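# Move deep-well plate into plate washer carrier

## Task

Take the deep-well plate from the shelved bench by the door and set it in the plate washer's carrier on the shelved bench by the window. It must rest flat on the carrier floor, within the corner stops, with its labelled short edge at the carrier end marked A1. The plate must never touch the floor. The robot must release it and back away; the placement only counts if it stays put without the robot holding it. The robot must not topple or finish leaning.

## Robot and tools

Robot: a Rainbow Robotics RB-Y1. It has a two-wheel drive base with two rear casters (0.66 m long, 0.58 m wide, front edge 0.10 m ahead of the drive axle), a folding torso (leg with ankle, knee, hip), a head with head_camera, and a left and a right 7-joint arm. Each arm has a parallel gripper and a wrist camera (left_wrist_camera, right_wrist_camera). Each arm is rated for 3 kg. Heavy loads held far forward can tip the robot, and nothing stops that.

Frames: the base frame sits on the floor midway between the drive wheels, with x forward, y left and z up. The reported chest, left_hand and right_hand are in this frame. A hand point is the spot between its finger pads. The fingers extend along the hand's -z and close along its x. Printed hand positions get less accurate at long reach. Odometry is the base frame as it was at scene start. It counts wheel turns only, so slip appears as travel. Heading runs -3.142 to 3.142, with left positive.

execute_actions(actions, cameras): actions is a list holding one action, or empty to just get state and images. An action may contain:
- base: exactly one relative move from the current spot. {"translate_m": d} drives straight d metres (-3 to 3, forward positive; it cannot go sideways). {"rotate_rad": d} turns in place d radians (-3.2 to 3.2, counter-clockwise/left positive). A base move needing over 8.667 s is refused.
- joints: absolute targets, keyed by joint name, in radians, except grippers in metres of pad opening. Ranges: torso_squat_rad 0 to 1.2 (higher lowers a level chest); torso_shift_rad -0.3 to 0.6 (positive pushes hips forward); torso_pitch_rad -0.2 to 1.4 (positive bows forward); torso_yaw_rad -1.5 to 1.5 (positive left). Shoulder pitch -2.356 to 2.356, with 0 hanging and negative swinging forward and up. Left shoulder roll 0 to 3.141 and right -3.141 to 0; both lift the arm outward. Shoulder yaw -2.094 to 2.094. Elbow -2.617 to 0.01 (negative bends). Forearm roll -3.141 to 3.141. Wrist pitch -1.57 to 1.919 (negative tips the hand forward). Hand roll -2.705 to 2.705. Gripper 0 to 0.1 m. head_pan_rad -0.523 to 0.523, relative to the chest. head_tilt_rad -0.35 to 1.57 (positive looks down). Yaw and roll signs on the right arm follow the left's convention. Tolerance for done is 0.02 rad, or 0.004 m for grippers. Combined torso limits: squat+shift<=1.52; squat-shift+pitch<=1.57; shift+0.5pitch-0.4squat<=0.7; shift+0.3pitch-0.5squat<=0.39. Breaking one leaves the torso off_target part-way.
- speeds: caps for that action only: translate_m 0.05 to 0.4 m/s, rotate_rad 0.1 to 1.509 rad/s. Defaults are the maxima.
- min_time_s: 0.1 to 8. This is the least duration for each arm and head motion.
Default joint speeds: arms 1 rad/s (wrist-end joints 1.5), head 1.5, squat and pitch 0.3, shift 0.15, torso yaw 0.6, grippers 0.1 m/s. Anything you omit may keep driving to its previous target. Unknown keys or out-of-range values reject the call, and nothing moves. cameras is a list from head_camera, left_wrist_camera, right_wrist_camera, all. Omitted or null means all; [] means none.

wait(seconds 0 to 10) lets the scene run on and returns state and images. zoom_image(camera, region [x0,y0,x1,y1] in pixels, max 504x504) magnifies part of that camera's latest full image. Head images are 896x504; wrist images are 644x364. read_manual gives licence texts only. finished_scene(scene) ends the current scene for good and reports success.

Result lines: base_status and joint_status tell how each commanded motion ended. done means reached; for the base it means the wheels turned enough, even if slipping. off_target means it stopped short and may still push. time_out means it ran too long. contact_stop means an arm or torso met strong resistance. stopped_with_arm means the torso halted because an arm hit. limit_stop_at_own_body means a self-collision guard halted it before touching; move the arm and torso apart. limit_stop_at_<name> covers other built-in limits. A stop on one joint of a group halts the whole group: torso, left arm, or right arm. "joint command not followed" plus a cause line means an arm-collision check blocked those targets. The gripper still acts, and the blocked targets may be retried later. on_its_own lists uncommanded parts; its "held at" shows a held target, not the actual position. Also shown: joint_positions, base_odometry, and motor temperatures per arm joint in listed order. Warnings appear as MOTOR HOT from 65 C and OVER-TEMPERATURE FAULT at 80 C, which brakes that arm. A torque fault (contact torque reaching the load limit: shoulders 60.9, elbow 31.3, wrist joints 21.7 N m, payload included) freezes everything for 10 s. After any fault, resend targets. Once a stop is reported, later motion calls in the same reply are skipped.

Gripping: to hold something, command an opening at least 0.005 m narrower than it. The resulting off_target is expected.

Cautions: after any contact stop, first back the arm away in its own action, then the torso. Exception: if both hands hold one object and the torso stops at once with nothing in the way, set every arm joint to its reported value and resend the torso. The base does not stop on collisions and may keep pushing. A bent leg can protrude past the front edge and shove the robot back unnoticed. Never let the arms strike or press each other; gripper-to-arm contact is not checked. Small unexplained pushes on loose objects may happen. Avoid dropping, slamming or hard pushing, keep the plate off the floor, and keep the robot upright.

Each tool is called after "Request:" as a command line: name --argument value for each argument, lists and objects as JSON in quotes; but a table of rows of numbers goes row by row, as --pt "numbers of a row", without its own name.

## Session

Request:
execute_actions --actions '[]' --cameras '["head_camera"]'

Scene clock: 0.00 s.
Motor temperatures (°C, as the motors report them): left_arm=[28 29 29 29 32 29 37] | right_arm=[33 28 27 32 37 38 35]
base_odometry: x=+0.000 y=+0.000 heading=+0.000 (m, m, rad; odometry frame)
base_status: not commanded
joint_positions: torso_squat_rad=+0.350 torso_shift_rad=-0.001 torso_pitch_rad=-0.001 torso_yaw_rad=+0.000 left_shoulder_pitch_rad=+0.007 left_shoulder_roll_rad=+0.034 left_shoulder_yaw_rad=-0.043 left_elbow_rad=-0.166 left_forearm_roll_rad=+0.016 left_wrist_pitch_rad=+0.006 left_hand_roll_rad=-0.030 left_gripper_m=+0.100 right_shoulder_pitch_rad=-0.002 right_shoulder_roll_rad=-0.033 right_shoulder_yaw_rad=-0.028 right_elbow_rad=-0.201 right_forearm_roll_rad=-0.011 right_wrist_pitch_rad=+0.036 right_hand_roll_rad=-0.018 right_gripper_m=+0.099 head_pan_rad=+0.000 head_tilt_rad=+0.401
joint_status: not commanded
chest: x=-0.2290 y=-0.0010 z=+1.2474 quat_wxyz=(+1.000, +0.001, -0.001, +0.000) (m; base frame)
left_hand: x=-0.1535 y=+0.2429 z=+0.5665 quat_wxyz=(+0.997, +0.017, -0.077, -0.029) (m; base frame)
right_hand: x=-0.1370 y=-0.2471 z=+0.5674 quat_wxyz=(+0.996, -0.015, -0.085, -0.027) (m; base frame)
pictures: head_camera
Images, in order (width x height): head_camera 896x504.

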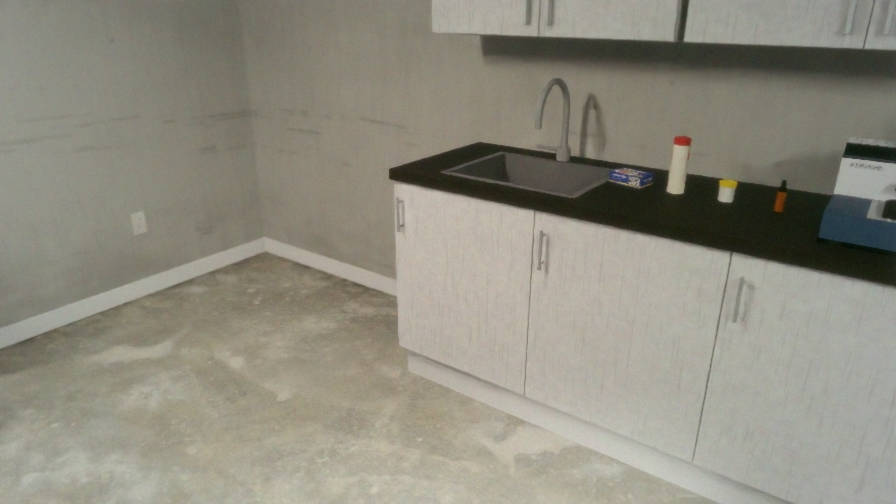

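Request:
execute_actions --actions '[{"base":{"rotate_rad":1.2},"joints":{"head_tilt_rad":0.3}}]' --cameras '["head_camera"]'

Scene clock: 4.50 s.
Motor temperatures (°C, as the motors report them): left_arm=[28 29 29 29 32 29 37] | right_arm=[33 28 27 32 37 38 35]
base_odometry: x=+0.000 y=+0.000 heading=+1.200 (m, m, rad; odometry frame)
base_status: done
joint_positions: torso_squat_rad=+0.350 torso_shift_rad=-0.001 torso_pitch_rad=-0.001 torso_yaw_rad=+0.000 left_shoulder_pitch_rad=+0.007 left_shoulder_roll_rad=+0.034 left_shoulder_yaw_rad=-0.043 left_elbow_rad=-0.166 left_forearm_roll_rad=+0.016 left_wrist_pitch_rad=+0.006 left_hand_roll_rad=-0.030 left_gripper_m=+0.100 right_shoulder_pitch_rad=-0.002 right_shoulder_roll_rad=-0.033 right_shoulder_yaw_rad=-0.028 right_elbow_rad=-0.201 right_forearm_roll_rad=-0.011 right_wrist_pitch_rad=+0.036 right_hand_roll_rad=-0.018 right_gripper_m=+0.099 head_pan_rad=+0.000 head_tilt_rad=+0.300
joint_status: all done
chest: x=-0.2290 y=-0.0010 z=+1.2474 quat_wxyz=(+1.000, +0.001, -0.001, +0.000) (m; base frame)
left_hand: x=-0.1535 y=+0.2429 z=+0.5665 quat_wxyz=(+0.997, +0.017, -0.077, -0.029) (m; base frame)
right_hand: x=-0.1370 y=-0.2471 z=+0.5674 quat_wxyz=(+0.996, -0.015, -0.085, -0.027) (m; base frame)
pictures: head_camera
Images, in order (width x height): head_camera 896x504.

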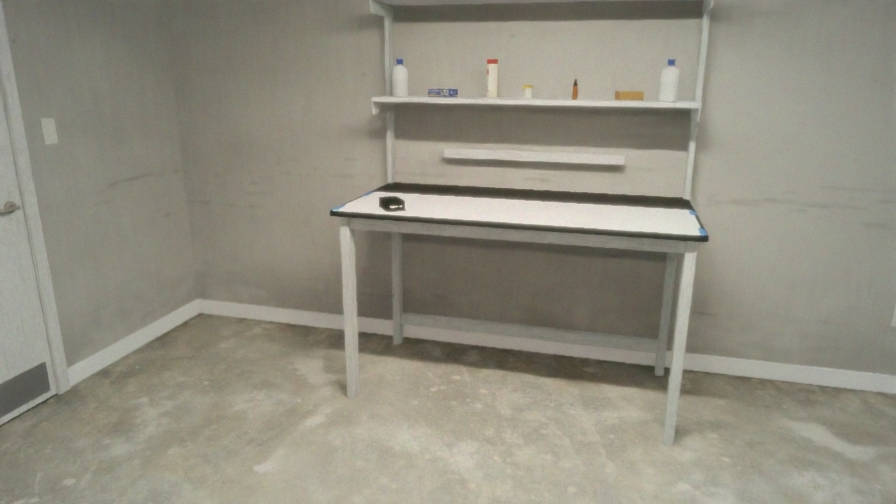

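Request:
execute_actions --actions '[{"base":{"rotate_rad":0.12}}]' --cameras '[]'

Request:
execute_actions --actions '[{"base":{"translate_m":1.66},"joints":{"head_tilt_rad":0.7,"head_pan_rad":0.2,"torso_squat_rad":0,"torso_shift_rad":0.1,"right_shoulder_pitch_rad":0.15,"right_shoulder_roll_rad":-0.1,"right_elbow_rad":-0.05}}]' --cameras '[]'

Request:
execute_actions --actions '[{"base":{"rotate_rad":-0.4}}]' --cameras '["head_camera"]'

Scene clock: 8.33 s.
Motor temperatures (°C, as the motors report them): left_arm=[28 29 29 29 32 29 37] | right_arm=[33 28 27 32 37 38 35]
base_odometry: x=+0.000 y=+0.000 heading=+1.319 (m, m, rad; odometry frame)
base_status: done
joint_positions: torso_squat_rad=+0.350 torso_shift_rad=-0.001 torso_pitch_rad=-0.001 torso_yaw_rad=+0.000 left_shoulder_pitch_rad=+0.007 left_shoulder_roll_rad=+0.034 left_shoulder_yaw_rad=-0.043 left_elbow_rad=-0.166 left_forearm_roll_rad=+0.016 left_wrist_pitch_rad=+0.006 left_hand_roll_rad=-0.030 left_gripper_m=+0.100 right_shoulder_pitch_rad=-0.002 right_shoulder_roll_rad=-0.033 right_shoulder_yaw_rad=-0.028 right_elbow_rad=-0.201 right_forearm_roll_rad=-0.011 right_wrist_pitch_rad=+0.036 right_hand_roll_rad=-0.018 right_gripper_m=+0.099 head_pan_rad=+0.000 head_tilt_rad=+0.300
joint_status: not commanded
chest: x=-0.2290 y=-0.0010 z=+1.2474 quat_wxyz=(+1.000, +0.001, -0.001, +0.000) (m; base frame)
left_hand: x=-0.1535 y=+0.2429 z=+0.5666 quat_wxyz=(+0.997, +0.017, -0.077, -0.029) (m; base frame)
right_hand: x=-0.1370 y=-0.2471 z=+0.5673 quat_wxyz=(+0.996, -0.015, -0.085, -0.027) (m; base frame)
pictures: none
No camera images: the call's "cameras" was empty. Leave "cameras" out to get every camera's image.

Scene clock: 13.83 s.
Motor temperatures (°C, as the motors report them): left_arm=[28 29 29 29 32 29 37] | right_arm=[33 28 27 32 37 38 35]
base_odometry: x=+0.413 y=+1.608 heading=+1.319 (m, m, rad; odometry frame)
base_status: done
joint_positions: torso_squat_rad=+0.000 torso_shift_rad=+0.100 torso_pitch_rad=-0.001 torso_yaw_rad=+0.000 left_shoulder_pitch_rad=+0.007 left_shoulder_roll_rad=+0.034 left_shoulder_yaw_rad=-0.043 left_elbow_rad=-0.166 left_forearm_roll_rad=+0.016 left_wrist_pitch_rad=+0.006 left_hand_roll_rad=-0.030 left_gripper_m=+0.100 right_shoulder_pitch_rad=+0.150 right_shoulder_roll_rad=-0.100 right_shoulder_yaw_rad=-0.028 right_elbow_rad=-0.050 right_forearm_roll_rad=-0.011 right_wrist_pitch_rad=+0.036 right_hand_roll_rad=-0.018 right_gripper_m=+0.099 head_pan_rad=+0.200 head_tilt_rad=+0.700
joint_status: all done
chest: x=-0.1585 y=-0.0010 z=+1.2864 quat_wxyz=(+1.000, +0.001, -0.001, +0.000) (m; base frame)
left_hand: x=-0.0831 y=+0.2429 z=+0.6056 quat_wxyz=(+0.997, +0.017, -0.077, -0.029) (m; base frame)
right_hand: x=-0.2524 y=-0.2945 z=+0.6115 quat_wxyz=(+0.995, -0.051, +0.062, -0.051) (m; base frame)
pictures: none
No camera images: the call's "cameras" was empty. Leave "cameras" out to get every camera's image.

Scene clock: 15.93 s.
Motor temperatures (°C, as the motors report them): left_arm=[28 29 29 29 32 29 37] | right_arm=[33 28 27 32 37 38 35]
base_odometry: x=+0.413 y=+1.607 heading=+0.920 (m, m, rad; odometry frame)
base_status: done
joint_positions: torso_squat_rad=+0.000 torso_shift_rad=+0.100 torso_pitch_rad=-0.001 torso_yaw_rad=+0.000 left_shoulder_pitch_rad=+0.007 left_shoulder_roll_rad=+0.034 left_shoulder_yaw_rad=-0.043 left_elbow_rad=-0.166 left_forearm_roll_rad=+0.016 left_wrist_pitch_rad=+0.006 left_hand_roll_rad=-0.030 left_gripper_m=+0.100 right_shoulder_pitch_rad=+0.150 right_shoulder_roll_rad=-0.100 right_shoulder_yaw_rad=-0.028 right_elbow_rad=-0.050 right_forearm_roll_rad=-0.011 right_wrist_pitch_rad=+0.036 right_hand_roll_rad=-0.018 right_gripper_m=+0.099 head_pan_rad=+0.200 head_tilt_rad=+0.700
joint_status: not commanded
chest: x=-0.1585 y=-0.0010 z=+1.2864 quat_wxyz=(+1.000, +0.001, -0.001, +0.000) (m; base frame)
left_hand: x=-0.0831 y=+0.2429 z=+0.6055 quat_wxyz=(+0.997, +0.017, -0.077, -0.029) (m; base frame)
right_hand: x=-0.2524 y=-0.2945 z=+0.6115 quat_wxyz=(+0.995, -0.051, +0.062, -0.050) (m; base frame)
pictures: head_camera
Images, in order (width x height): head_camera 896x504.

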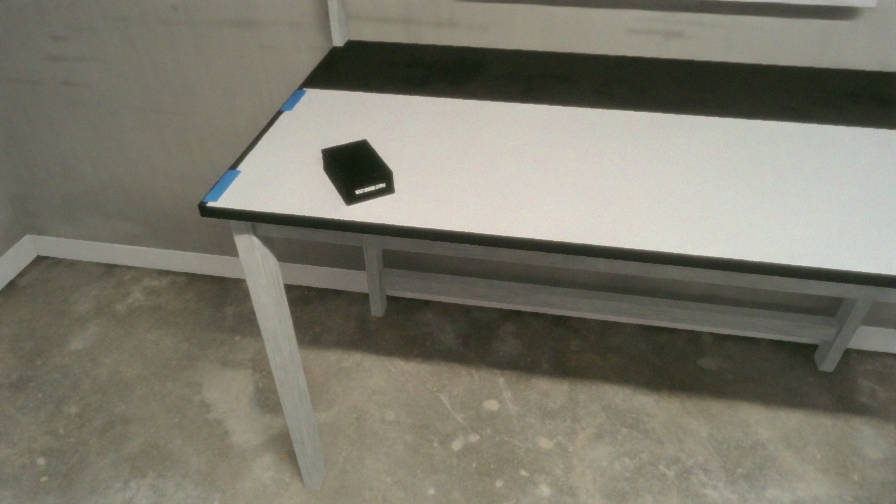

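Request:
execute_actions --actions '[{"base":{"rotate_rad":0.2},"joints":{"torso_yaw_rad":0.015,"left_shoulder_pitch_rad":-0.806,"left_shoulder_roll_rad":0.102,"left_shoulder_yaw_rad":0.249,"left_elbow_rad":-1.073,"left_forearm_roll_rad":0,"left_wrist_pitch_rad":1.848,"left_hand_roll_rad":2.0,"head_tilt_rad":0.9,"head_pan_rad":0.3}}]' --cameras '[]'

Request:
execute_actions --actions '[{"base":{"translate_m":0.555}}]' --cameras '["head_camera","left_wrist_camera"]'

Scene clock: 23.63 s.
Motor temperatures (°C, as the motors report them): left_arm=[28 29 29 29 32 29 37] | right_arm=[33 28 27 32 37 38 35]
base_odometry: x=+0.413 y=+1.608 heading=+1.119 (m, m, rad; odometry frame)
base_status: done
joint_positions: torso_squat_rad=+0.000 torso_shift_rad=+0.100 torso_pitch_rad=-0.001 torso_yaw_rad=+0.015 left_shoulder_pitch_rad=-0.806 left_shoulder_roll_rad=+0.102 left_shoulder_yaw_rad=+0.249 left_elbow_rad=-1.073 left_forearm_roll_rad=+0.000 left_wrist_pitch_rad=+1.848 left_hand_roll_rad=+2.000 left_gripper_m=+0.100 right_shoulder_pitch_rad=+0.150 right_shoulder_roll_rad=-0.100 right_shoulder_yaw_rad=-0.028 right_elbow_rad=-0.050 right_forearm_roll_rad=-0.011 right_wrist_pitch_rad=+0.036 right_hand_roll_rad=-0.018 right_gripper_m=+0.099 head_pan_rad=+0.300 head_tilt_rad=+0.900
joint_status: all done
chest: x=-0.1586 y=-0.0010 z=+1.2864 quat_wxyz=(+1.000, +0.001, -0.001, +0.007) (m; base frame)
left_hand: x=+0.3084 y=+0.2262 z=+1.0016 quat_wxyz=(+0.534, +0.000, -0.001, +0.845) (m; base frame)
right_hand: x=-0.2479 y=-0.2959 z=+0.6115 quat_wxyz=(+0.996, -0.051, +0.062, -0.043) (m; base frame)
pictures: none
No camera images: the call's "cameras" was empty. Leave "cameras" out to get every camera's image.

Scene clock: 26.40 s.
Motor temperatures (°C, as the motors report them): left_arm=[29 29 29 29 32 29 37] | right_arm=[33 28 27 32 37 38 35]
base_odometry: x=+0.655 y=+2.107 heading=+1.118 (m, m, rad; odometry frame)
base_status: done
joint_positions: torso_squat_rad=+0.000 torso_shift_rad=+0.100 torso_pitch_rad=-0.001 torso_yaw_rad=+0.015 left_shoulder_pitch_rad=-0.806 left_shoulder_roll_rad=+0.102 left_shoulder_yaw_rad=+0.249 left_elbow_rad=-1.073 left_forearm_roll_rad=+0.000 left_wrist_pitch_rad=+1.848 left_hand_roll_rad=+2.000 left_gripper_m=+0.100 right_shoulder_pitch_rad=+0.150 right_shoulder_roll_rad=-0.100 right_shoulder_yaw_rad=-0.028 right_elbow_rad=-0.050 right_forearm_roll_rad=-0.011 right_wrist_pitch_rad=+0.036 right_hand_roll_rad=-0.018 right_gripper_m=+0.099 head_pan_rad=+0.300 head_tilt_rad=+0.900
joint_status: not commanded
chest: x=-0.1585 y=-0.0010 z=+1.2864 quat_wxyz=(+1.000, +0.001, -0.001, +0.007) (m; base frame)
left_hand: x=+0.3084 y=+0.2262 z=+1.0015 quat_wxyz=(+0.534, +0.000, -0.001, +0.845) (m; base frame)
right_hand: x=-0.2479 y=-0.2959 z=+0.6115 quat_wxyz=(+0.996, -0.051, +0.062, -0.043) (m; base frame)
pictures: head_camera, left_wrist_camera
Images, in order (width x height): head_camera 896x504, left_wrist_camera 644x364.

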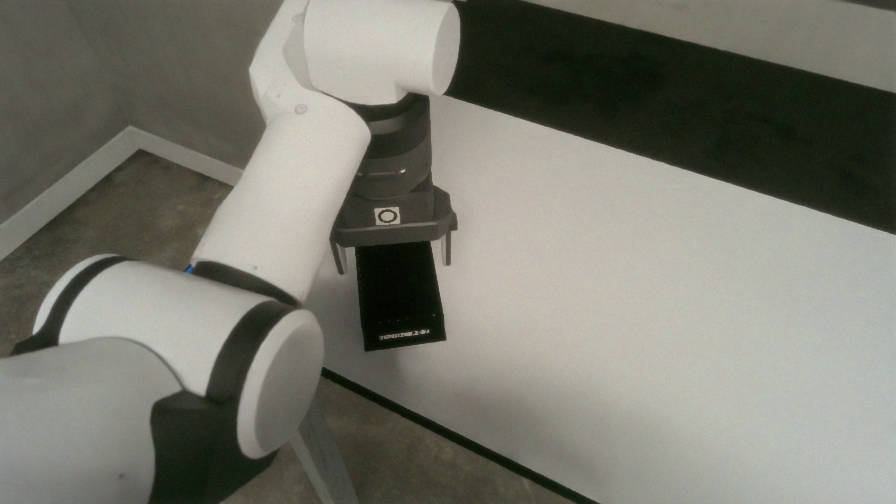

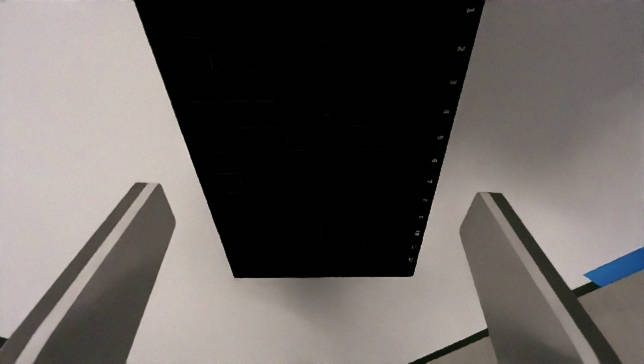

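Request:
execute_actions --actions '[{"joints":{"left_hand_roll_rad":2.04,"torso_squat_rad":0.34,"torso_yaw_rad":0.011}}]' --cameras '["left_wrist_camera"]'

Request:
execute_actions --actions '[{"joints":{"left_gripper_m":0.07}}]' --cameras '[]'

Request:
execute_actions --actions '[{"joints":{"torso_squat_rad":0.0,"head_pan_rad":0,"head_tilt_rad":0.4}}]' --cameras '["left_wrist_camera"]'

Request:
execute_actions --actions '[{"base":{"translate_m":-0.6}}]' --cameras '[]'

Request:
execute_actions --actions '[{"base":{"rotate_rad":2.94}}]' --cameras '["head_camera"]'

Scene clock: 32.67 s.
Motor temperatures (°C, as the motors report them): left_arm=[29 29 29 29 32 29 37] | right_arm=[33 28 27 32 37 38 35]
base_odometry: x=+0.655 y=+2.107 heading=+1.118 (m, m, rad; odometry frame)
base_status: not commanded
joint_positions: torso_squat_rad=+0.340 torso_shift_rad=+0.100 torso_pitch_rad=-0.001 torso_yaw_rad=+0.011 left_shoulder_pitch_rad=-0.806 left_shoulder_roll_rad=+0.102 left_shoulder_yaw_rad=+0.249 left_elbow_rad=-1.073 left_forearm_roll_rad=+0.000 left_wrist_pitch_rad=+1.848 left_hand_roll_rad=+2.040 left_gripper_m=+0.100 right_shoulder_pitch_rad=+0.150 right_shoulder_roll_rad=-0.100 right_shoulder_yaw_rad=-0.028 right_elbow_rad=-0.050 right_forearm_roll_rad=-0.011 right_wrist_pitch_rad=+0.036 right_hand_roll_rad=-0.018 right_gripper_m=+0.099 head_pan_rad=+0.300 head_tilt_rad=+0.900
joint_status: all done
chest: x=-0.1626 y=-0.0010 z=+1.2466 quat_wxyz=(+1.000, +0.001, -0.001, +0.006) (m; base frame)
left_hand: x=+0.3053 y=+0.2244 z=+0.9618 quat_wxyz=(+0.519, +0.000, -0.001, +0.855) (m; base frame)
right_hand: x=-0.2530 y=-0.2955 z=+0.5716 quat_wxyz=(+0.996, -0.051, +0.062, -0.045) (m; base frame)
pictures: left_wrist_camera
Images, in order (width x height): left_wrist_camera 644x364.

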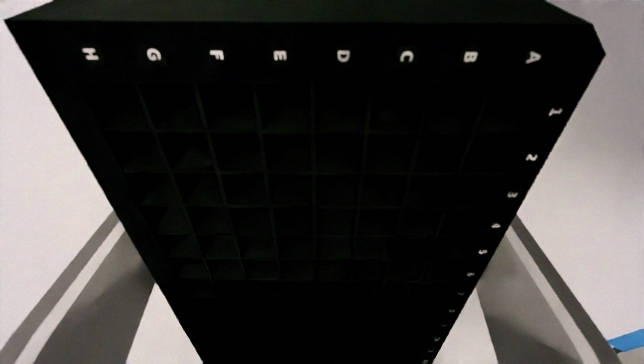

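Scene clock: 33.43 s.
Motor temperatures (°C, as the motors report them): left_arm=[29 29 29 29 32 29 37] | right_arm=[33 28 27 32 37 38 35]
base_odometry: x=+0.655 y=+2.107 heading=+1.118 (m, m, rad; odometry frame)
base_status: not commanded
joint_positions: torso_squat_rad=+0.340 torso_shift_rad=+0.100 torso_pitch_rad=-0.001 torso_yaw_rad=+0.011 left_shoulder_pitch_rad=-0.806 left_shoulder_roll_rad=+0.102 left_shoulder_yaw_rad=+0.249 left_elbow_rad=-1.073 left_forearm_roll_rad=+0.000 left_wrist_pitch_rad=+1.848 left_hand_roll_rad=+2.040 left_gripper_m=+0.083 right_shoulder_pitch_rad=+0.150 right_shoulder_roll_rad=-0.100 right_shoulder_yaw_rad=-0.028 right_elbow_rad=-0.050 right_forearm_roll_rad=-0.011 right_wrist_pitch_rad=+0.036 right_hand_roll_rad=-0.018 right_gripper_m=+0.099 head_pan_rad=+0.300 head_tilt_rad=+0.900
joint_status: left_gripper_m off_target (ended at +0.083, target +0.070)
chest: x=-0.1626 y=-0.0010 z=+1.2466 quat_wxyz=(+1.000, +0.001, -0.001, +0.006) (m; base frame)
left_hand: x=+0.3053 y=+0.2244 z=+0.9618 quat_wxyz=(+0.519, +0.000, -0.001, +0.855) (m; base frame)
right_hand: x=-0.2530 y=-0.2955 z=+0.5716 quat_wxyz=(+0.996, -0.051, +0.062, -0.045) (m; base frame)
pictures: none
No camera images: the call's "cameras" was empty. Leave "cameras" out to get every camera's image.

Scene clock: 35.33 s.
Motor temperatures (°C, as the motors report them): left_arm=[29 29 29 29 32 29 37] | right_arm=[33 28 27 32 37 38 35]
base_odometry: x=+0.655 y=+2.107 heading=+1.118 (m, m, rad; odometry frame)
base_status: not commanded
joint_positions: torso_squat_rad=+0.000 torso_shift_rad=+0.100 torso_pitch_rad=-0.001 torso_yaw_rad=+0.011 left_shoulder_pitch_rad=-0.806 left_shoulder_roll_rad=+0.102 left_shoulder_yaw_rad=+0.249 left_elbow_rad=-1.073 left_forearm_roll_rad=+0.000 left_wrist_pitch_rad=+1.848 left_hand_roll_rad=+2.040 left_gripper_m=+0.083 right_shoulder_pitch_rad=+0.150 right_shoulder_roll_rad=-0.100 right_shoulder_yaw_rad=-0.028 right_elbow_rad=-0.050 right_forearm_roll_rad=-0.011 right_wrist_pitch_rad=+0.036 right_hand_roll_rad=-0.018 right_gripper_m=+0.099 head_pan_rad=+0.000 head_tilt_rad=+0.400
joint_status: all done
chest: x=-0.1585 y=-0.0010 z=+1.2864 quat_wxyz=(+1.000, +0.001, -0.001, +0.006) (m; base frame)
left_hand: x=+0.3093 y=+0.2244 z=+1.0015 quat_wxyz=(+0.519, +0.000, -0.001, +0.855) (m; base frame)
right_hand: x=-0.2491 y=-0.2955 z=+0.6115 quat_wxyz=(+0.996, -0.051, +0.062, -0.045) (m; base frame)
pictures: left_wrist_camera
Images, in order (width x height): left_wrist_camera 644x364.

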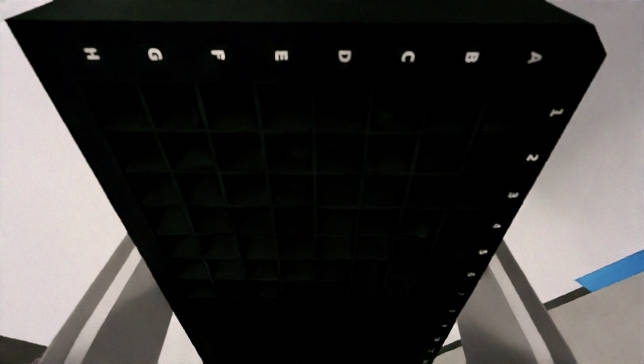

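Scene clock: 38.40 s.
Motor temperatures (°C, as the motors report them): left_arm=[29 29 29 29 32 29 37] | right_arm=[33 28 27 32 37 38 35]
base_odometry: x=+0.393 y=+1.567 heading=+1.117 (m, m, rad; odometry frame)
base_status: done
joint_positions: torso_squat_rad=+0.000 torso_shift_rad=+0.100 torso_pitch_rad=-0.001 torso_yaw_rad=+0.011 left_shoulder_pitch_rad=-0.806 left_shoulder_roll_rad=+0.102 left_shoulder_yaw_rad=+0.249 left_elbow_rad=-1.073 left_forearm_roll_rad=+0.000 left_wrist_pitch_rad=+1.848 left_hand_roll_rad=+2.040 left_gripper_m=+0.083 right_shoulder_pitch_rad=+0.150 right_shoulder_roll_rad=-0.100 right_shoulder_yaw_rad=-0.028 right_elbow_rad=-0.050 right_forearm_roll_rad=-0.011 right_wrist_pitch_rad=+0.036 right_hand_roll_rad=-0.018 right_gripper_m=+0.099 head_pan_rad=+0.000 head_tilt_rad=+0.400
joint_status: not commanded
chest: x=-0.1585 y=-0.0010 z=+1.2864 quat_wxyz=(+1.000, +0.001, -0.001, +0.006) (m; base frame)
left_hand: x=+0.3093 y=+0.2244 z=+1.0015 quat_wxyz=(+0.519, +0.000, -0.001, +0.855) (m; base frame)
right_hand: x=-0.2491 y=-0.2955 z=+0.6115 quat_wxyz=(+0.996, -0.051, +0.062, -0.045) (m; base frame)
pictures: none
No camera images: the call's "cameras" was empty. Leave "cameras" out to get every camera's image.

Scene clock: 43.57 s.
Motor temperatures (°C, as the motors report them): left_arm=[29 29 29 29 32 29 37] | right_arm=[33 28 27 32 37 38 35]
base_odometry: x=+0.393 y=+1.567 heading=-2.227 (m, m, rad; odometry frame)
base_status: done
joint_positions: torso_squat_rad=+0.000 torso_shift_rad=+0.100 torso_pitch_rad=-0.001 torso_yaw_rad=+0.011 left_shoulder_pitch_rad=-0.806 left_shoulder_roll_rad=+0.102 left_shoulder_yaw_rad=+0.249 left_elbow_rad=-1.073 left_forearm_roll_rad=+0.000 left_wrist_pitch_rad=+1.848 left_hand_roll_rad=+2.040 left_gripper_m=+0.083 right_shoulder_pitch_rad=+0.150 right_shoulder_roll_rad=-0.100 right_shoulder_yaw_rad=-0.028 right_elbow_rad=-0.050 right_forearm_roll_rad=-0.011 right_wrist_pitch_rad=+0.036 right_hand_roll_rad=-0.018 right_gripper_m=+0.099 head_pan_rad=+0.000 head_tilt_rad=+0.400
joint_status: not commanded
chest: x=-0.1586 y=-0.0010 z=+1.2864 quat_wxyz=(+1.000, +0.001, -0.001, +0.006) (m; base frame)
left_hand: x=+0.3093 y=+0.2244 z=+1.0016 quat_wxyz=(+0.519, +0.000, -0.001, +0.855) (m; base frame)
right_hand: x=-0.2491 y=-0.2956 z=+0.6115 quat_wxyz=(+0.996, -0.051, +0.062, -0.045) (m; base frame)
pictures: head_camera
Images, in order (width x height): head_camera 896x504.

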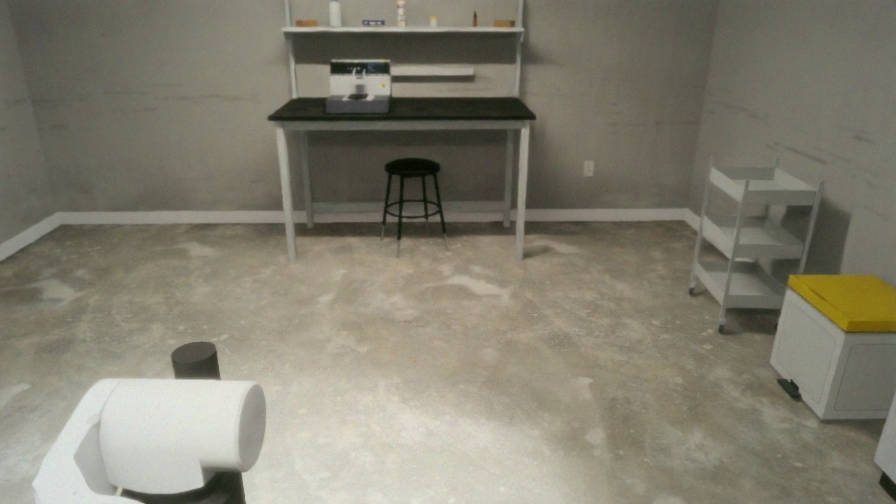

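Request:
execute_actions --actions '[{"base":{"rotate_rad":0.118}}]' --cameras '[]'

Request:
execute_actions --actions '[{"base":{"translate_m":2.72},"joints":{"head_tilt_rad":0.7,"torso_yaw_rad":0.5,"head_pan_rad":-0.3}}]' --cameras '[]'

Request:
execute_actions --actions '[{"base":{"rotate_rad":-0.118}}]' --cameras '["head_camera"]'

Scene clock: 47.07 s.
Motor temperatures (°C, as the motors report them): left_arm=[29 29 29 29 32 29 37] | right_arm=[33 28 27 32 37 38 35]
base_odometry: x=+0.393 y=+1.567 heading=-2.109 (m, m, rad; odometry frame)
base_status: done
joint_positions: torso_squat_rad=+0.000 torso_shift_rad=+0.100 torso_pitch_rad=-0.001 torso_yaw_rad=+0.011 left_shoulder_pitch_rad=-0.806 left_shoulder_roll_rad=+0.102 left_shoulder_yaw_rad=+0.249 left_elbow_rad=-1.073 left_forearm_roll_rad=+0.000 left_wrist_pitch_rad=+1.848 left_hand_roll_rad=+2.040 left_gripper_m=+0.083 right_shoulder_pitch_rad=+0.150 right_shoulder_roll_rad=-0.100 right_shoulder_yaw_rad=-0.028 right_elbow_rad=-0.050 right_forearm_roll_rad=-0.011 right_wrist_pitch_rad=+0.036 right_hand_roll_rad=-0.018 right_gripper_m=+0.099 head_pan_rad=+0.000 head_tilt_rad=+0.400
joint_status: not commanded
chest: x=-0.1586 y=-0.0010 z=+1.2864 quat_wxyz=(+1.000, +0.001, -0.001, +0.006) (m; base frame)
left_hand: x=+0.3093 y=+0.2244 z=+1.0015 quat_wxyz=(+0.519, +0.000, -0.001, +0.855) (m; base frame)
right_hand: x=-0.2491 y=-0.2956 z=+0.6115 quat_wxyz=(+0.996, -0.051, +0.062, -0.045) (m; base frame)
pictures: none
No camera images: the call's "cameras" was empty. Leave "cameras" out to get every camera's image.

Scene clock: 55.23 s.
Motor temperatures (°C, as the motors report them): left_arm=[29 29 29 29 32 29 37] | right_arm=[33 28 27 32 37 38 35]
base_odometry: x=-1.002 y=-0.768 heading=-2.109 (m, m, rad; odometry frame)
base_status: done
joint_positions: torso_squat_rad=+0.000 torso_shift_rad=+0.100 torso_pitch_rad=-0.001 torso_yaw_rad=+0.500 left_shoulder_pitch_rad=-0.806 left_shoulder_roll_rad=+0.102 left_shoulder_yaw_rad=+0.249 left_elbow_rad=-1.073 left_forearm_roll_rad=+0.000 left_wrist_pitch_rad=+1.848 left_hand_roll_rad=+2.040 left_gripper_m=+0.083 right_shoulder_pitch_rad=+0.150 right_shoulder_roll_rad=-0.100 right_shoulder_yaw_rad=-0.028 right_elbow_rad=-0.050 right_forearm_roll_rad=-0.011 right_wrist_pitch_rad=+0.036 right_hand_roll_rad=-0.018 right_gripper_m=+0.099 head_pan_rad=-0.300 head_tilt_rad=+0.700
joint_status: all done
chest: x=-0.1585 y=-0.0010 z=+1.2864 quat_wxyz=(+0.969, +0.001, -0.001, +0.247) (m; base frame)
left_hand: x=+0.1488 y=+0.4177 z=+1.0016 quat_wxyz=(+0.297, +0.000, -0.001, +0.955) (m; base frame)
right_hand: x=-0.0994 y=-0.3039 z=+0.6117 quat_wxyz=(+0.977, -0.065, +0.047, +0.197) (m; base frame)
pictures: none
No camera images: the call's "cameras" was empty. Leave "cameras" out to get every camera's image.

Scene clock: 56.57 s.
Motor temperatures (°C, as the motors report them): left_arm=[29 29 29 29 32 29 37] | right_arm=[33 28 27 32 37 38 35]
base_odometry: x=-1.002 y=-0.768 heading=-2.227 (m, m, rad; odometry frame)
base_status: done
joint_positions: torso_squat_rad=+0.000 torso_shift_rad=+0.100 torso_pitch_rad=-0.001 torso_yaw_rad=+0.500 left_shoulder_pitch_rad=-0.806 left_shoulder_roll_rad=+0.102 left_shoulder_yaw_rad=+0.249 left_elbow_rad=-1.073 left_forearm_roll_rad=+0.000 left_wrist_pitch_rad=+1.848 left_hand_roll_rad=+2.040 left_gripper_m=+0.083 right_shoulder_pitch_rad=+0.150 right_shoulder_roll_rad=-0.100 right_shoulder_yaw_rad=-0.028 right_elbow_rad=-0.050 right_forearm_roll_rad=-0.011 right_wrist_pitch_rad=+0.036 right_hand_roll_rad=-0.018 right_gripper_m=+0.099 head_pan_rad=-0.300 head_tilt_rad=+0.700
joint_status: not commanded
chest: x=-0.1585 y=-0.0010 z=+1.2864 quat_wxyz=(+0.969, +0.001, -0.001, +0.247) (m; base frame)
left_hand: x=+0.1488 y=+0.4177 z=+1.0016 quat_wxyz=(+0.297, +0.000, -0.001, +0.955) (m; base frame)
right_hand: x=-0.0994 y=-0.3039 z=+0.6117 quat_wxyz=(+0.977, -0.065, +0.047, +0.197) (m; base frame)
pictures: head_camera
Images, in order (width x height): head_camera 896x504.

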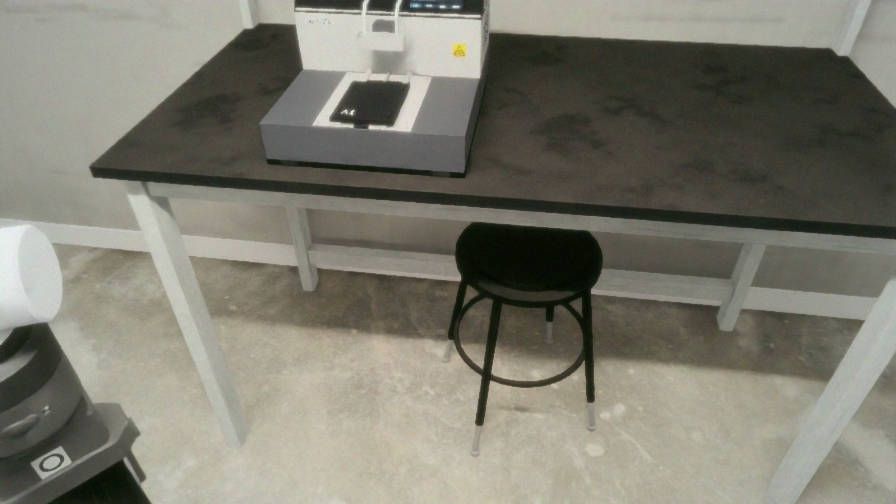

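Request:
execute_actions --actions '[{"base":{"rotate_rad":0.2},"joints":{"torso_yaw_rad":0.0,"left_shoulder_pitch_rad":-1.055,"left_shoulder_roll_rad":0.171,"left_shoulder_yaw_rad":0.302,"left_elbow_rad":-0.862,"left_wrist_pitch_rad":1.89,"left_hand_roll_rad":1.45,"head_tilt_rad":0.8,"head_pan_rad":0.3},"min_time_s":1}]' --cameras '[]'

Request:
execute_actions --actions '[{"base":{"translate_m":0.62}}]' --cameras '["head_camera","left_wrist_camera"]'

Scene clock: 63.67 s.
Motor temperatures (°C, as the motors report them): left_arm=[30 29 29 29 32 29 37] | right_arm=[33 28 27 32 37 38 35]
base_odometry: x=-1.002 y=-0.768 heading=-2.028 (m, m, rad; odometry frame)
base_status: done
joint_positions: torso_squat_rad=+0.000 torso_shift_rad=+0.100 torso_pitch_rad=-0.001 torso_yaw_rad=+0.000 left_shoulder_pitch_rad=-1.055 left_shoulder_roll_rad=+0.171 left_shoulder_yaw_rad=+0.302 left_elbow_rad=-0.862 left_forearm_roll_rad=+0.000 left_wrist_pitch_rad=+1.890 left_hand_roll_rad=+1.450 left_gripper_m=+0.083 right_shoulder_pitch_rad=+0.150 right_shoulder_roll_rad=-0.100 right_shoulder_yaw_rad=-0.028 right_elbow_rad=-0.050 right_forearm_roll_rad=-0.011 right_wrist_pitch_rad=+0.036 right_hand_roll_rad=-0.018 right_gripper_m=+0.099 head_pan_rad=+0.300 head_tilt_rad=+0.800
joint_status: all done
chest: x=-0.1585 y=-0.0010 z=+1.2864 quat_wxyz=(+1.000, +0.001, -0.001, +0.000) (m; base frame)
left_hand: x=+0.3467 y=+0.2189 z=+1.0715 quat_wxyz=(+0.749, +0.000, -0.001, +0.663) (m; base frame)
right_hand: x=-0.2523 y=-0.2946 z=+0.6115 quat_wxyz=(+0.995, -0.051, +0.062, -0.050) (m; base frame)
pictures: none
No camera images: the call's "cameras" was empty. Leave "cameras" out to get every camera's image.

Scene clock: 66.57 s.
Motor temperatures (°C, as the motors report them): left_arm=[30 29 29 30 32 29 37] | right_arm=[33 28 27 32 37 38 35]
base_odometry: x=-1.275 y=-1.325 heading=-2.027 (m, m, rad; odometry frame)
base_status: done
joint_positions: torso_squat_rad=+0.000 torso_shift_rad=+0.100 torso_pitch_rad=-0.001 torso_yaw_rad=+0.000 left_shoulder_pitch_rad=-1.055 left_shoulder_roll_rad=+0.171 left_shoulder_yaw_rad=+0.302 left_elbow_rad=-0.862 left_forearm_roll_rad=+0.000 left_wrist_pitch_rad=+1.890 left_hand_roll_rad=+1.450 left_gripper_m=+0.083 right_shoulder_pitch_rad=+0.150 right_shoulder_roll_rad=-0.100 right_shoulder_yaw_rad=-0.028 right_elbow_rad=-0.050 right_forearm_roll_rad=-0.011 right_wrist_pitch_rad=+0.036 right_hand_roll_rad=-0.018 right_gripper_m=+0.099 head_pan_rad=+0.300 head_tilt_rad=+0.800
joint_status: not commanded
chest: x=-0.1585 y=-0.0010 z=+1.2864 quat_wxyz=(+1.000, +0.001, -0.001, +0.000) (m; base frame)
left_hand: x=+0.3467 y=+0.2190 z=+1.0714 quat_wxyz=(+0.749, +0.000, -0.001, +0.663) (m; base frame)
right_hand: x=-0.2523 y=-0.2945 z=+0.6115 quat_wxyz=(+0.995, -0.051, +0.062, -0.050) (m; base frame)
pictures: head_camera, left_wrist_camera
Images, in order (width x height): head_camera 896x504, left_wrist_camera 644x364.

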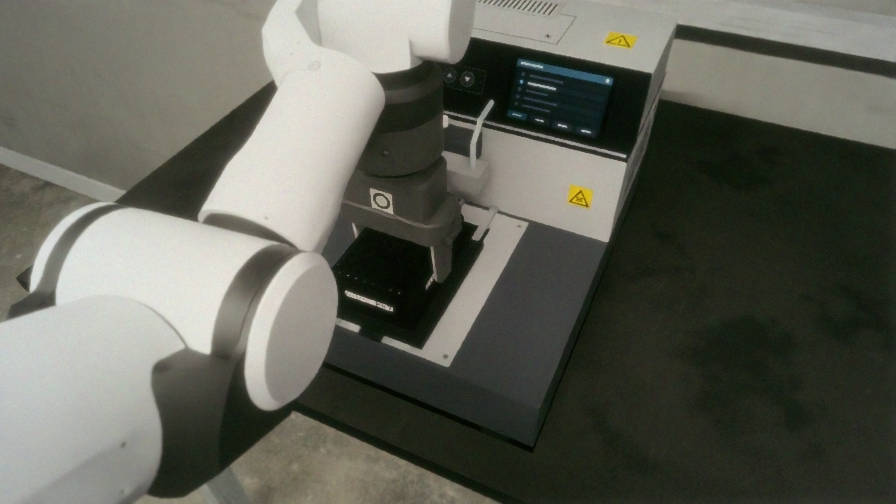

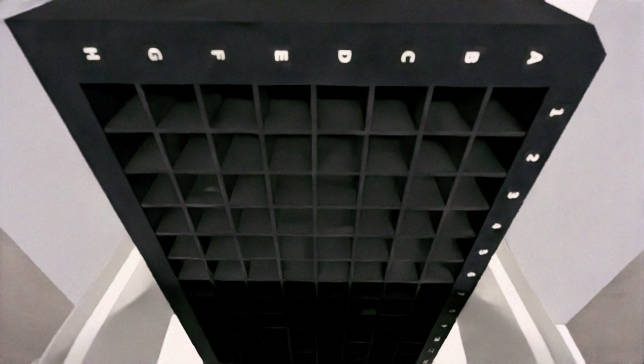

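Request:
execute_actions --actions '[{"base":{"translate_m":0.011},"joints":{"torso_yaw_rad":-0.004,"torso_squat_rad":0.1}}]' --cameras '["head_camera","left_wrist_camera"]'

Request:
zoom_image --camera "head_camera" --region '[300, 180, 560, 380]'

Scene clock: 72.00 s.
Motor temperatures (°C, as the motors report them): left_arm=[30 29 29 30 32 29 37] | right_arm=[33 28 27 32 37 38 35]
base_odometry: x=-1.280 y=-1.335 heading=-2.027 (m, m, rad; odometry frame)
base_status: done
joint_positions: torso_squat_rad=+0.100 torso_shift_rad=+0.100 torso_pitch_rad=-0.001 torso_yaw_rad=-0.004 left_shoulder_pitch_rad=-1.055 left_shoulder_roll_rad=+0.171 left_shoulder_yaw_rad=+0.302 left_elbow_rad=-0.862 left_forearm_roll_rad=+0.000 left_wrist_pitch_rad=+1.890 left_hand_roll_rad=+1.450 left_gripper_m=+0.083 right_shoulder_pitch_rad=+0.150 right_shoulder_roll_rad=-0.100 right_shoulder_yaw_rad=-0.028 right_elbow_rad=-0.050 right_forearm_roll_rad=-0.011 right_wrist_pitch_rad=+0.036 right_hand_roll_rad=-0.018 right_gripper_m=+0.099 head_pan_rad=+0.300 head_tilt_rad=+0.800
joint_status: all done
chest: x=-0.1589 y=-0.0010 z=+1.2829 quat_wxyz=(+1.000, +0.001, -0.001, -0.002) (m; base frame)
left_hand: x=+0.3472 y=+0.2170 z=+1.0681 quat_wxyz=(+0.750, +0.000, -0.001, +0.661) (m; base frame)
right_hand: x=-0.2537 y=-0.2942 z=+0.6080 quat_wxyz=(+0.995, -0.051, +0.062, -0.052) (m; base frame)
pictures: head_camera, left_wrist_camera
Images, in order (width x height): head_camera 896x504, left_wrist_camera 644x364.

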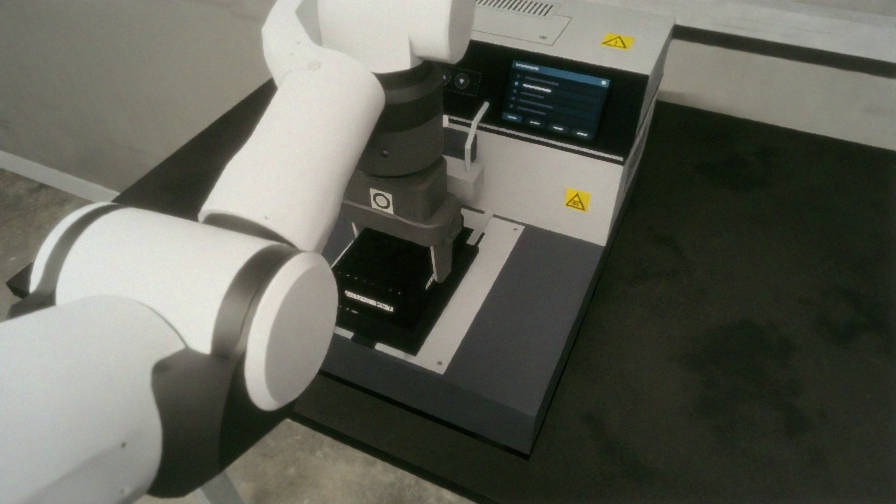

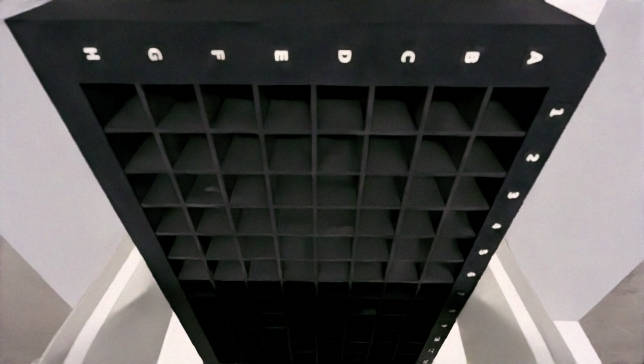

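Region (300, 180, 560, 380) of head_camera's 896x504 image, scaled by 1.938, with more detail than that image has; it fills the top 388 rows of this view, and the rest is white.

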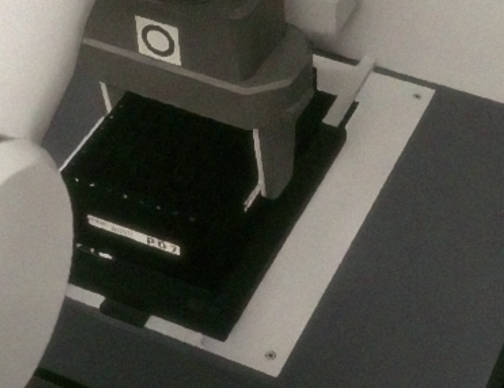

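Request:
execute_actions --actions '[{"joints":{"torso_squat_rad":0.155}}]' --cameras '["head_camera","left_wrist_camera"]'

Request:
zoom_image --camera "head_camera" --region '[300, 180, 560, 380]'

Scene clock: 76.53 s.
Motor temperatures (°C, as the motors report them): left_arm=[30 29 29 30 32 29 37] | right_arm=[33 28 27 32 37 38 35]
base_odometry: x=-1.280 y=-1.335 heading=-2.027 (m, m, rad; odometry frame)
base_status: not commanded
joint_positions: torso_squat_rad=+0.155 torso_shift_rad=+0.100 torso_pitch_rad=-0.001 torso_yaw_rad=-0.004 left_shoulder_pitch_rad=-1.055 left_shoulder_roll_rad=+0.171 left_shoulder_yaw_rad=+0.302 left_elbow_rad=-0.862 left_forearm_roll_rad=+0.000 left_wrist_pitch_rad=+1.890 left_hand_roll_rad=+1.450 left_gripper_m=+0.083 right_shoulder_pitch_rad=+0.150 right_shoulder_roll_rad=-0.100 right_shoulder_yaw_rad=-0.028 right_elbow_rad=-0.050 right_forearm_roll_rad=-0.011 right_wrist_pitch_rad=+0.036 right_hand_roll_rad=-0.018 right_gripper_m=+0.099 head_pan_rad=+0.300 head_tilt_rad=+0.800
joint_status: all done
chest: x=-0.1594 y=-0.0010 z=+1.2781 quat_wxyz=(+1.000, +0.001, -0.001, -0.002) (m; base frame)
left_hand: x=+0.3467 y=+0.2170 z=+1.0632 quat_wxyz=(+0.750, +0.000, -0.001, +0.661) (m; base frame)
right_hand: x=-0.2542 y=-0.2942 z=+0.6031 quat_wxyz=(+0.995, -0.051, +0.062, -0.052) (m; base frame)
pictures: head_camera, left_wrist_camera
Images, in order (width x height): head_camera 896x504, left_wrist_camera 644x364.

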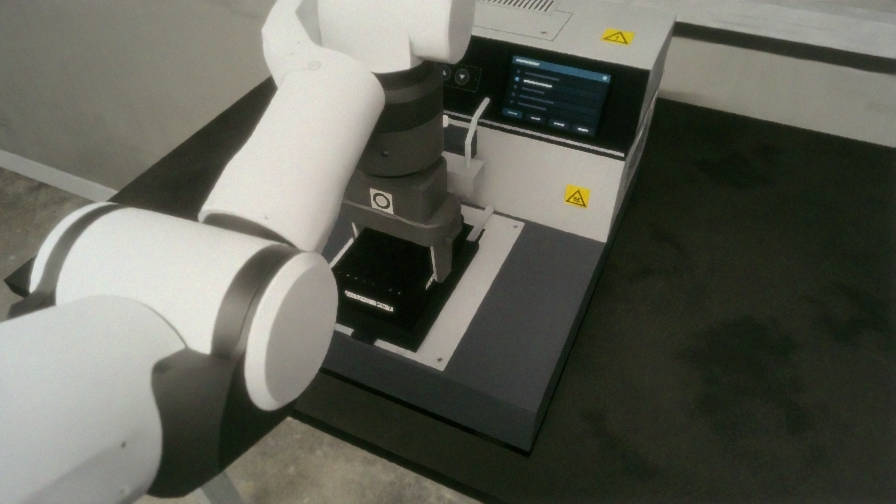

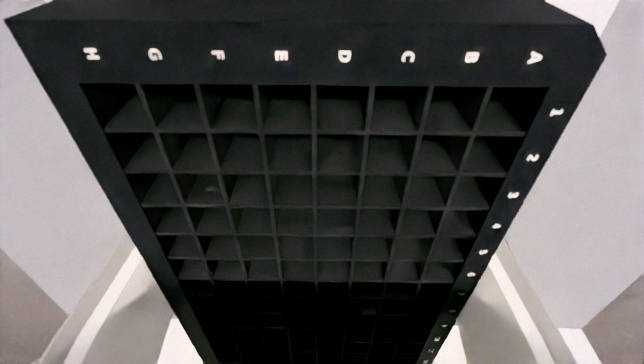

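Region (300, 180, 560, 380) of head_camera's 896x504 image, scaled by 1.938, with more detail than that image has; it fills the top 388 rows of this view, and the rest is white.

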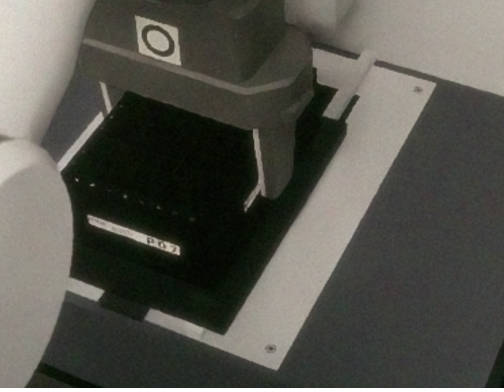

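Request:
execute_actions --actions '[{"joints":{"torso_squat_rad":0.204}}]' --cameras '["head_camera","left_wrist_camera"]'

Request:
zoom_image --camera "head_camera" --region '[300, 180, 560, 380]'

Scene clock: 81.93 s.
Motor temperatures (°C, as the motors report them): left_arm=[30 29 29 30 32 29 37] | right_arm=[33 28 27 32 37 38 35]
base_odometry: x=-1.280 y=-1.335 heading=-2.027 (m, m, rad; odometry frame)
base_status: not commanded
joint_positions: torso_squat_rad=+0.204 torso_shift_rad=+0.100 torso_pitch_rad=-0.002 torso_yaw_rad=-0.004 left_shoulder_pitch_rad=-1.056 left_shoulder_roll_rad=+0.171 left_shoulder_yaw_rad=+0.302 left_elbow_rad=-0.862 left_forearm_roll_rad=+0.000 left_wrist_pitch_rad=+1.890 left_hand_roll_rad=+1.450 left_gripper_m=+0.083 right_shoulder_pitch_rad=+0.150 right_shoulder_roll_rad=-0.100 right_shoulder_yaw_rad=-0.028 right_elbow_rad=-0.050 right_forearm_roll_rad=-0.011 right_wrist_pitch_rad=+0.036 right_hand_roll_rad=-0.018 right_gripper_m=+0.099 head_pan_rad=+0.300 head_tilt_rad=+0.800
joint_status: all done
chest: x=-0.1601 y=-0.0010 z=+1.2720 quat_wxyz=(+1.000, +0.001, -0.001, -0.002) (m; base frame)
left_hand: x=+0.3465 y=+0.2172 z=+1.0578 quat_wxyz=(+0.750, +0.000, -0.002, +0.661) (m; base frame)
right_hand: x=-0.2548 y=-0.2942 z=+0.5970 quat_wxyz=(+0.995, -0.051, +0.062, -0.052) (m; base frame)
pictures: head_camera, left_wrist_camera
Images, in order (width x height): head_camera 896x504, left_wrist_camera 644x364.

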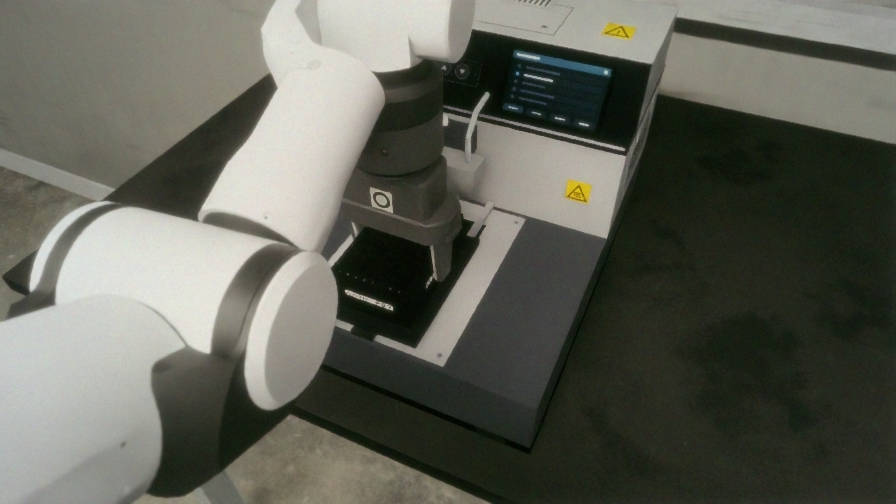

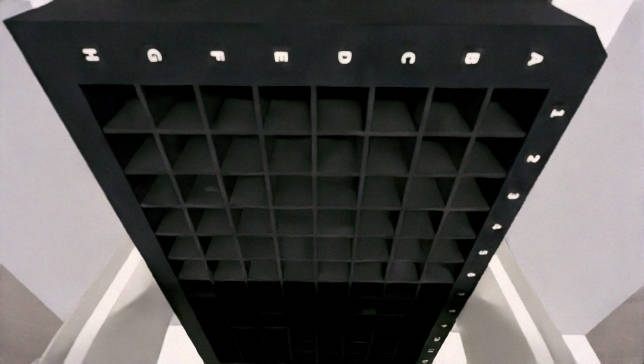

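Region (300, 180, 560, 380) of head_camera's 896x504 image, scaled by 1.938, with more detail than that image has; it fills the top 388 rows of this view, and the rest is white.

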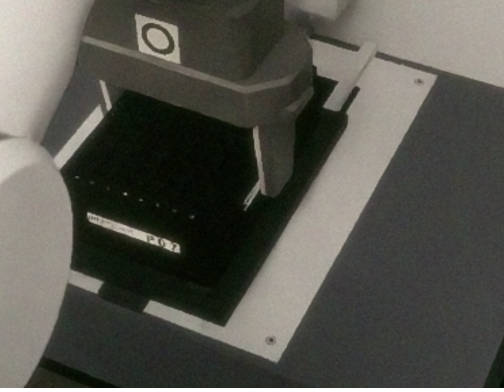

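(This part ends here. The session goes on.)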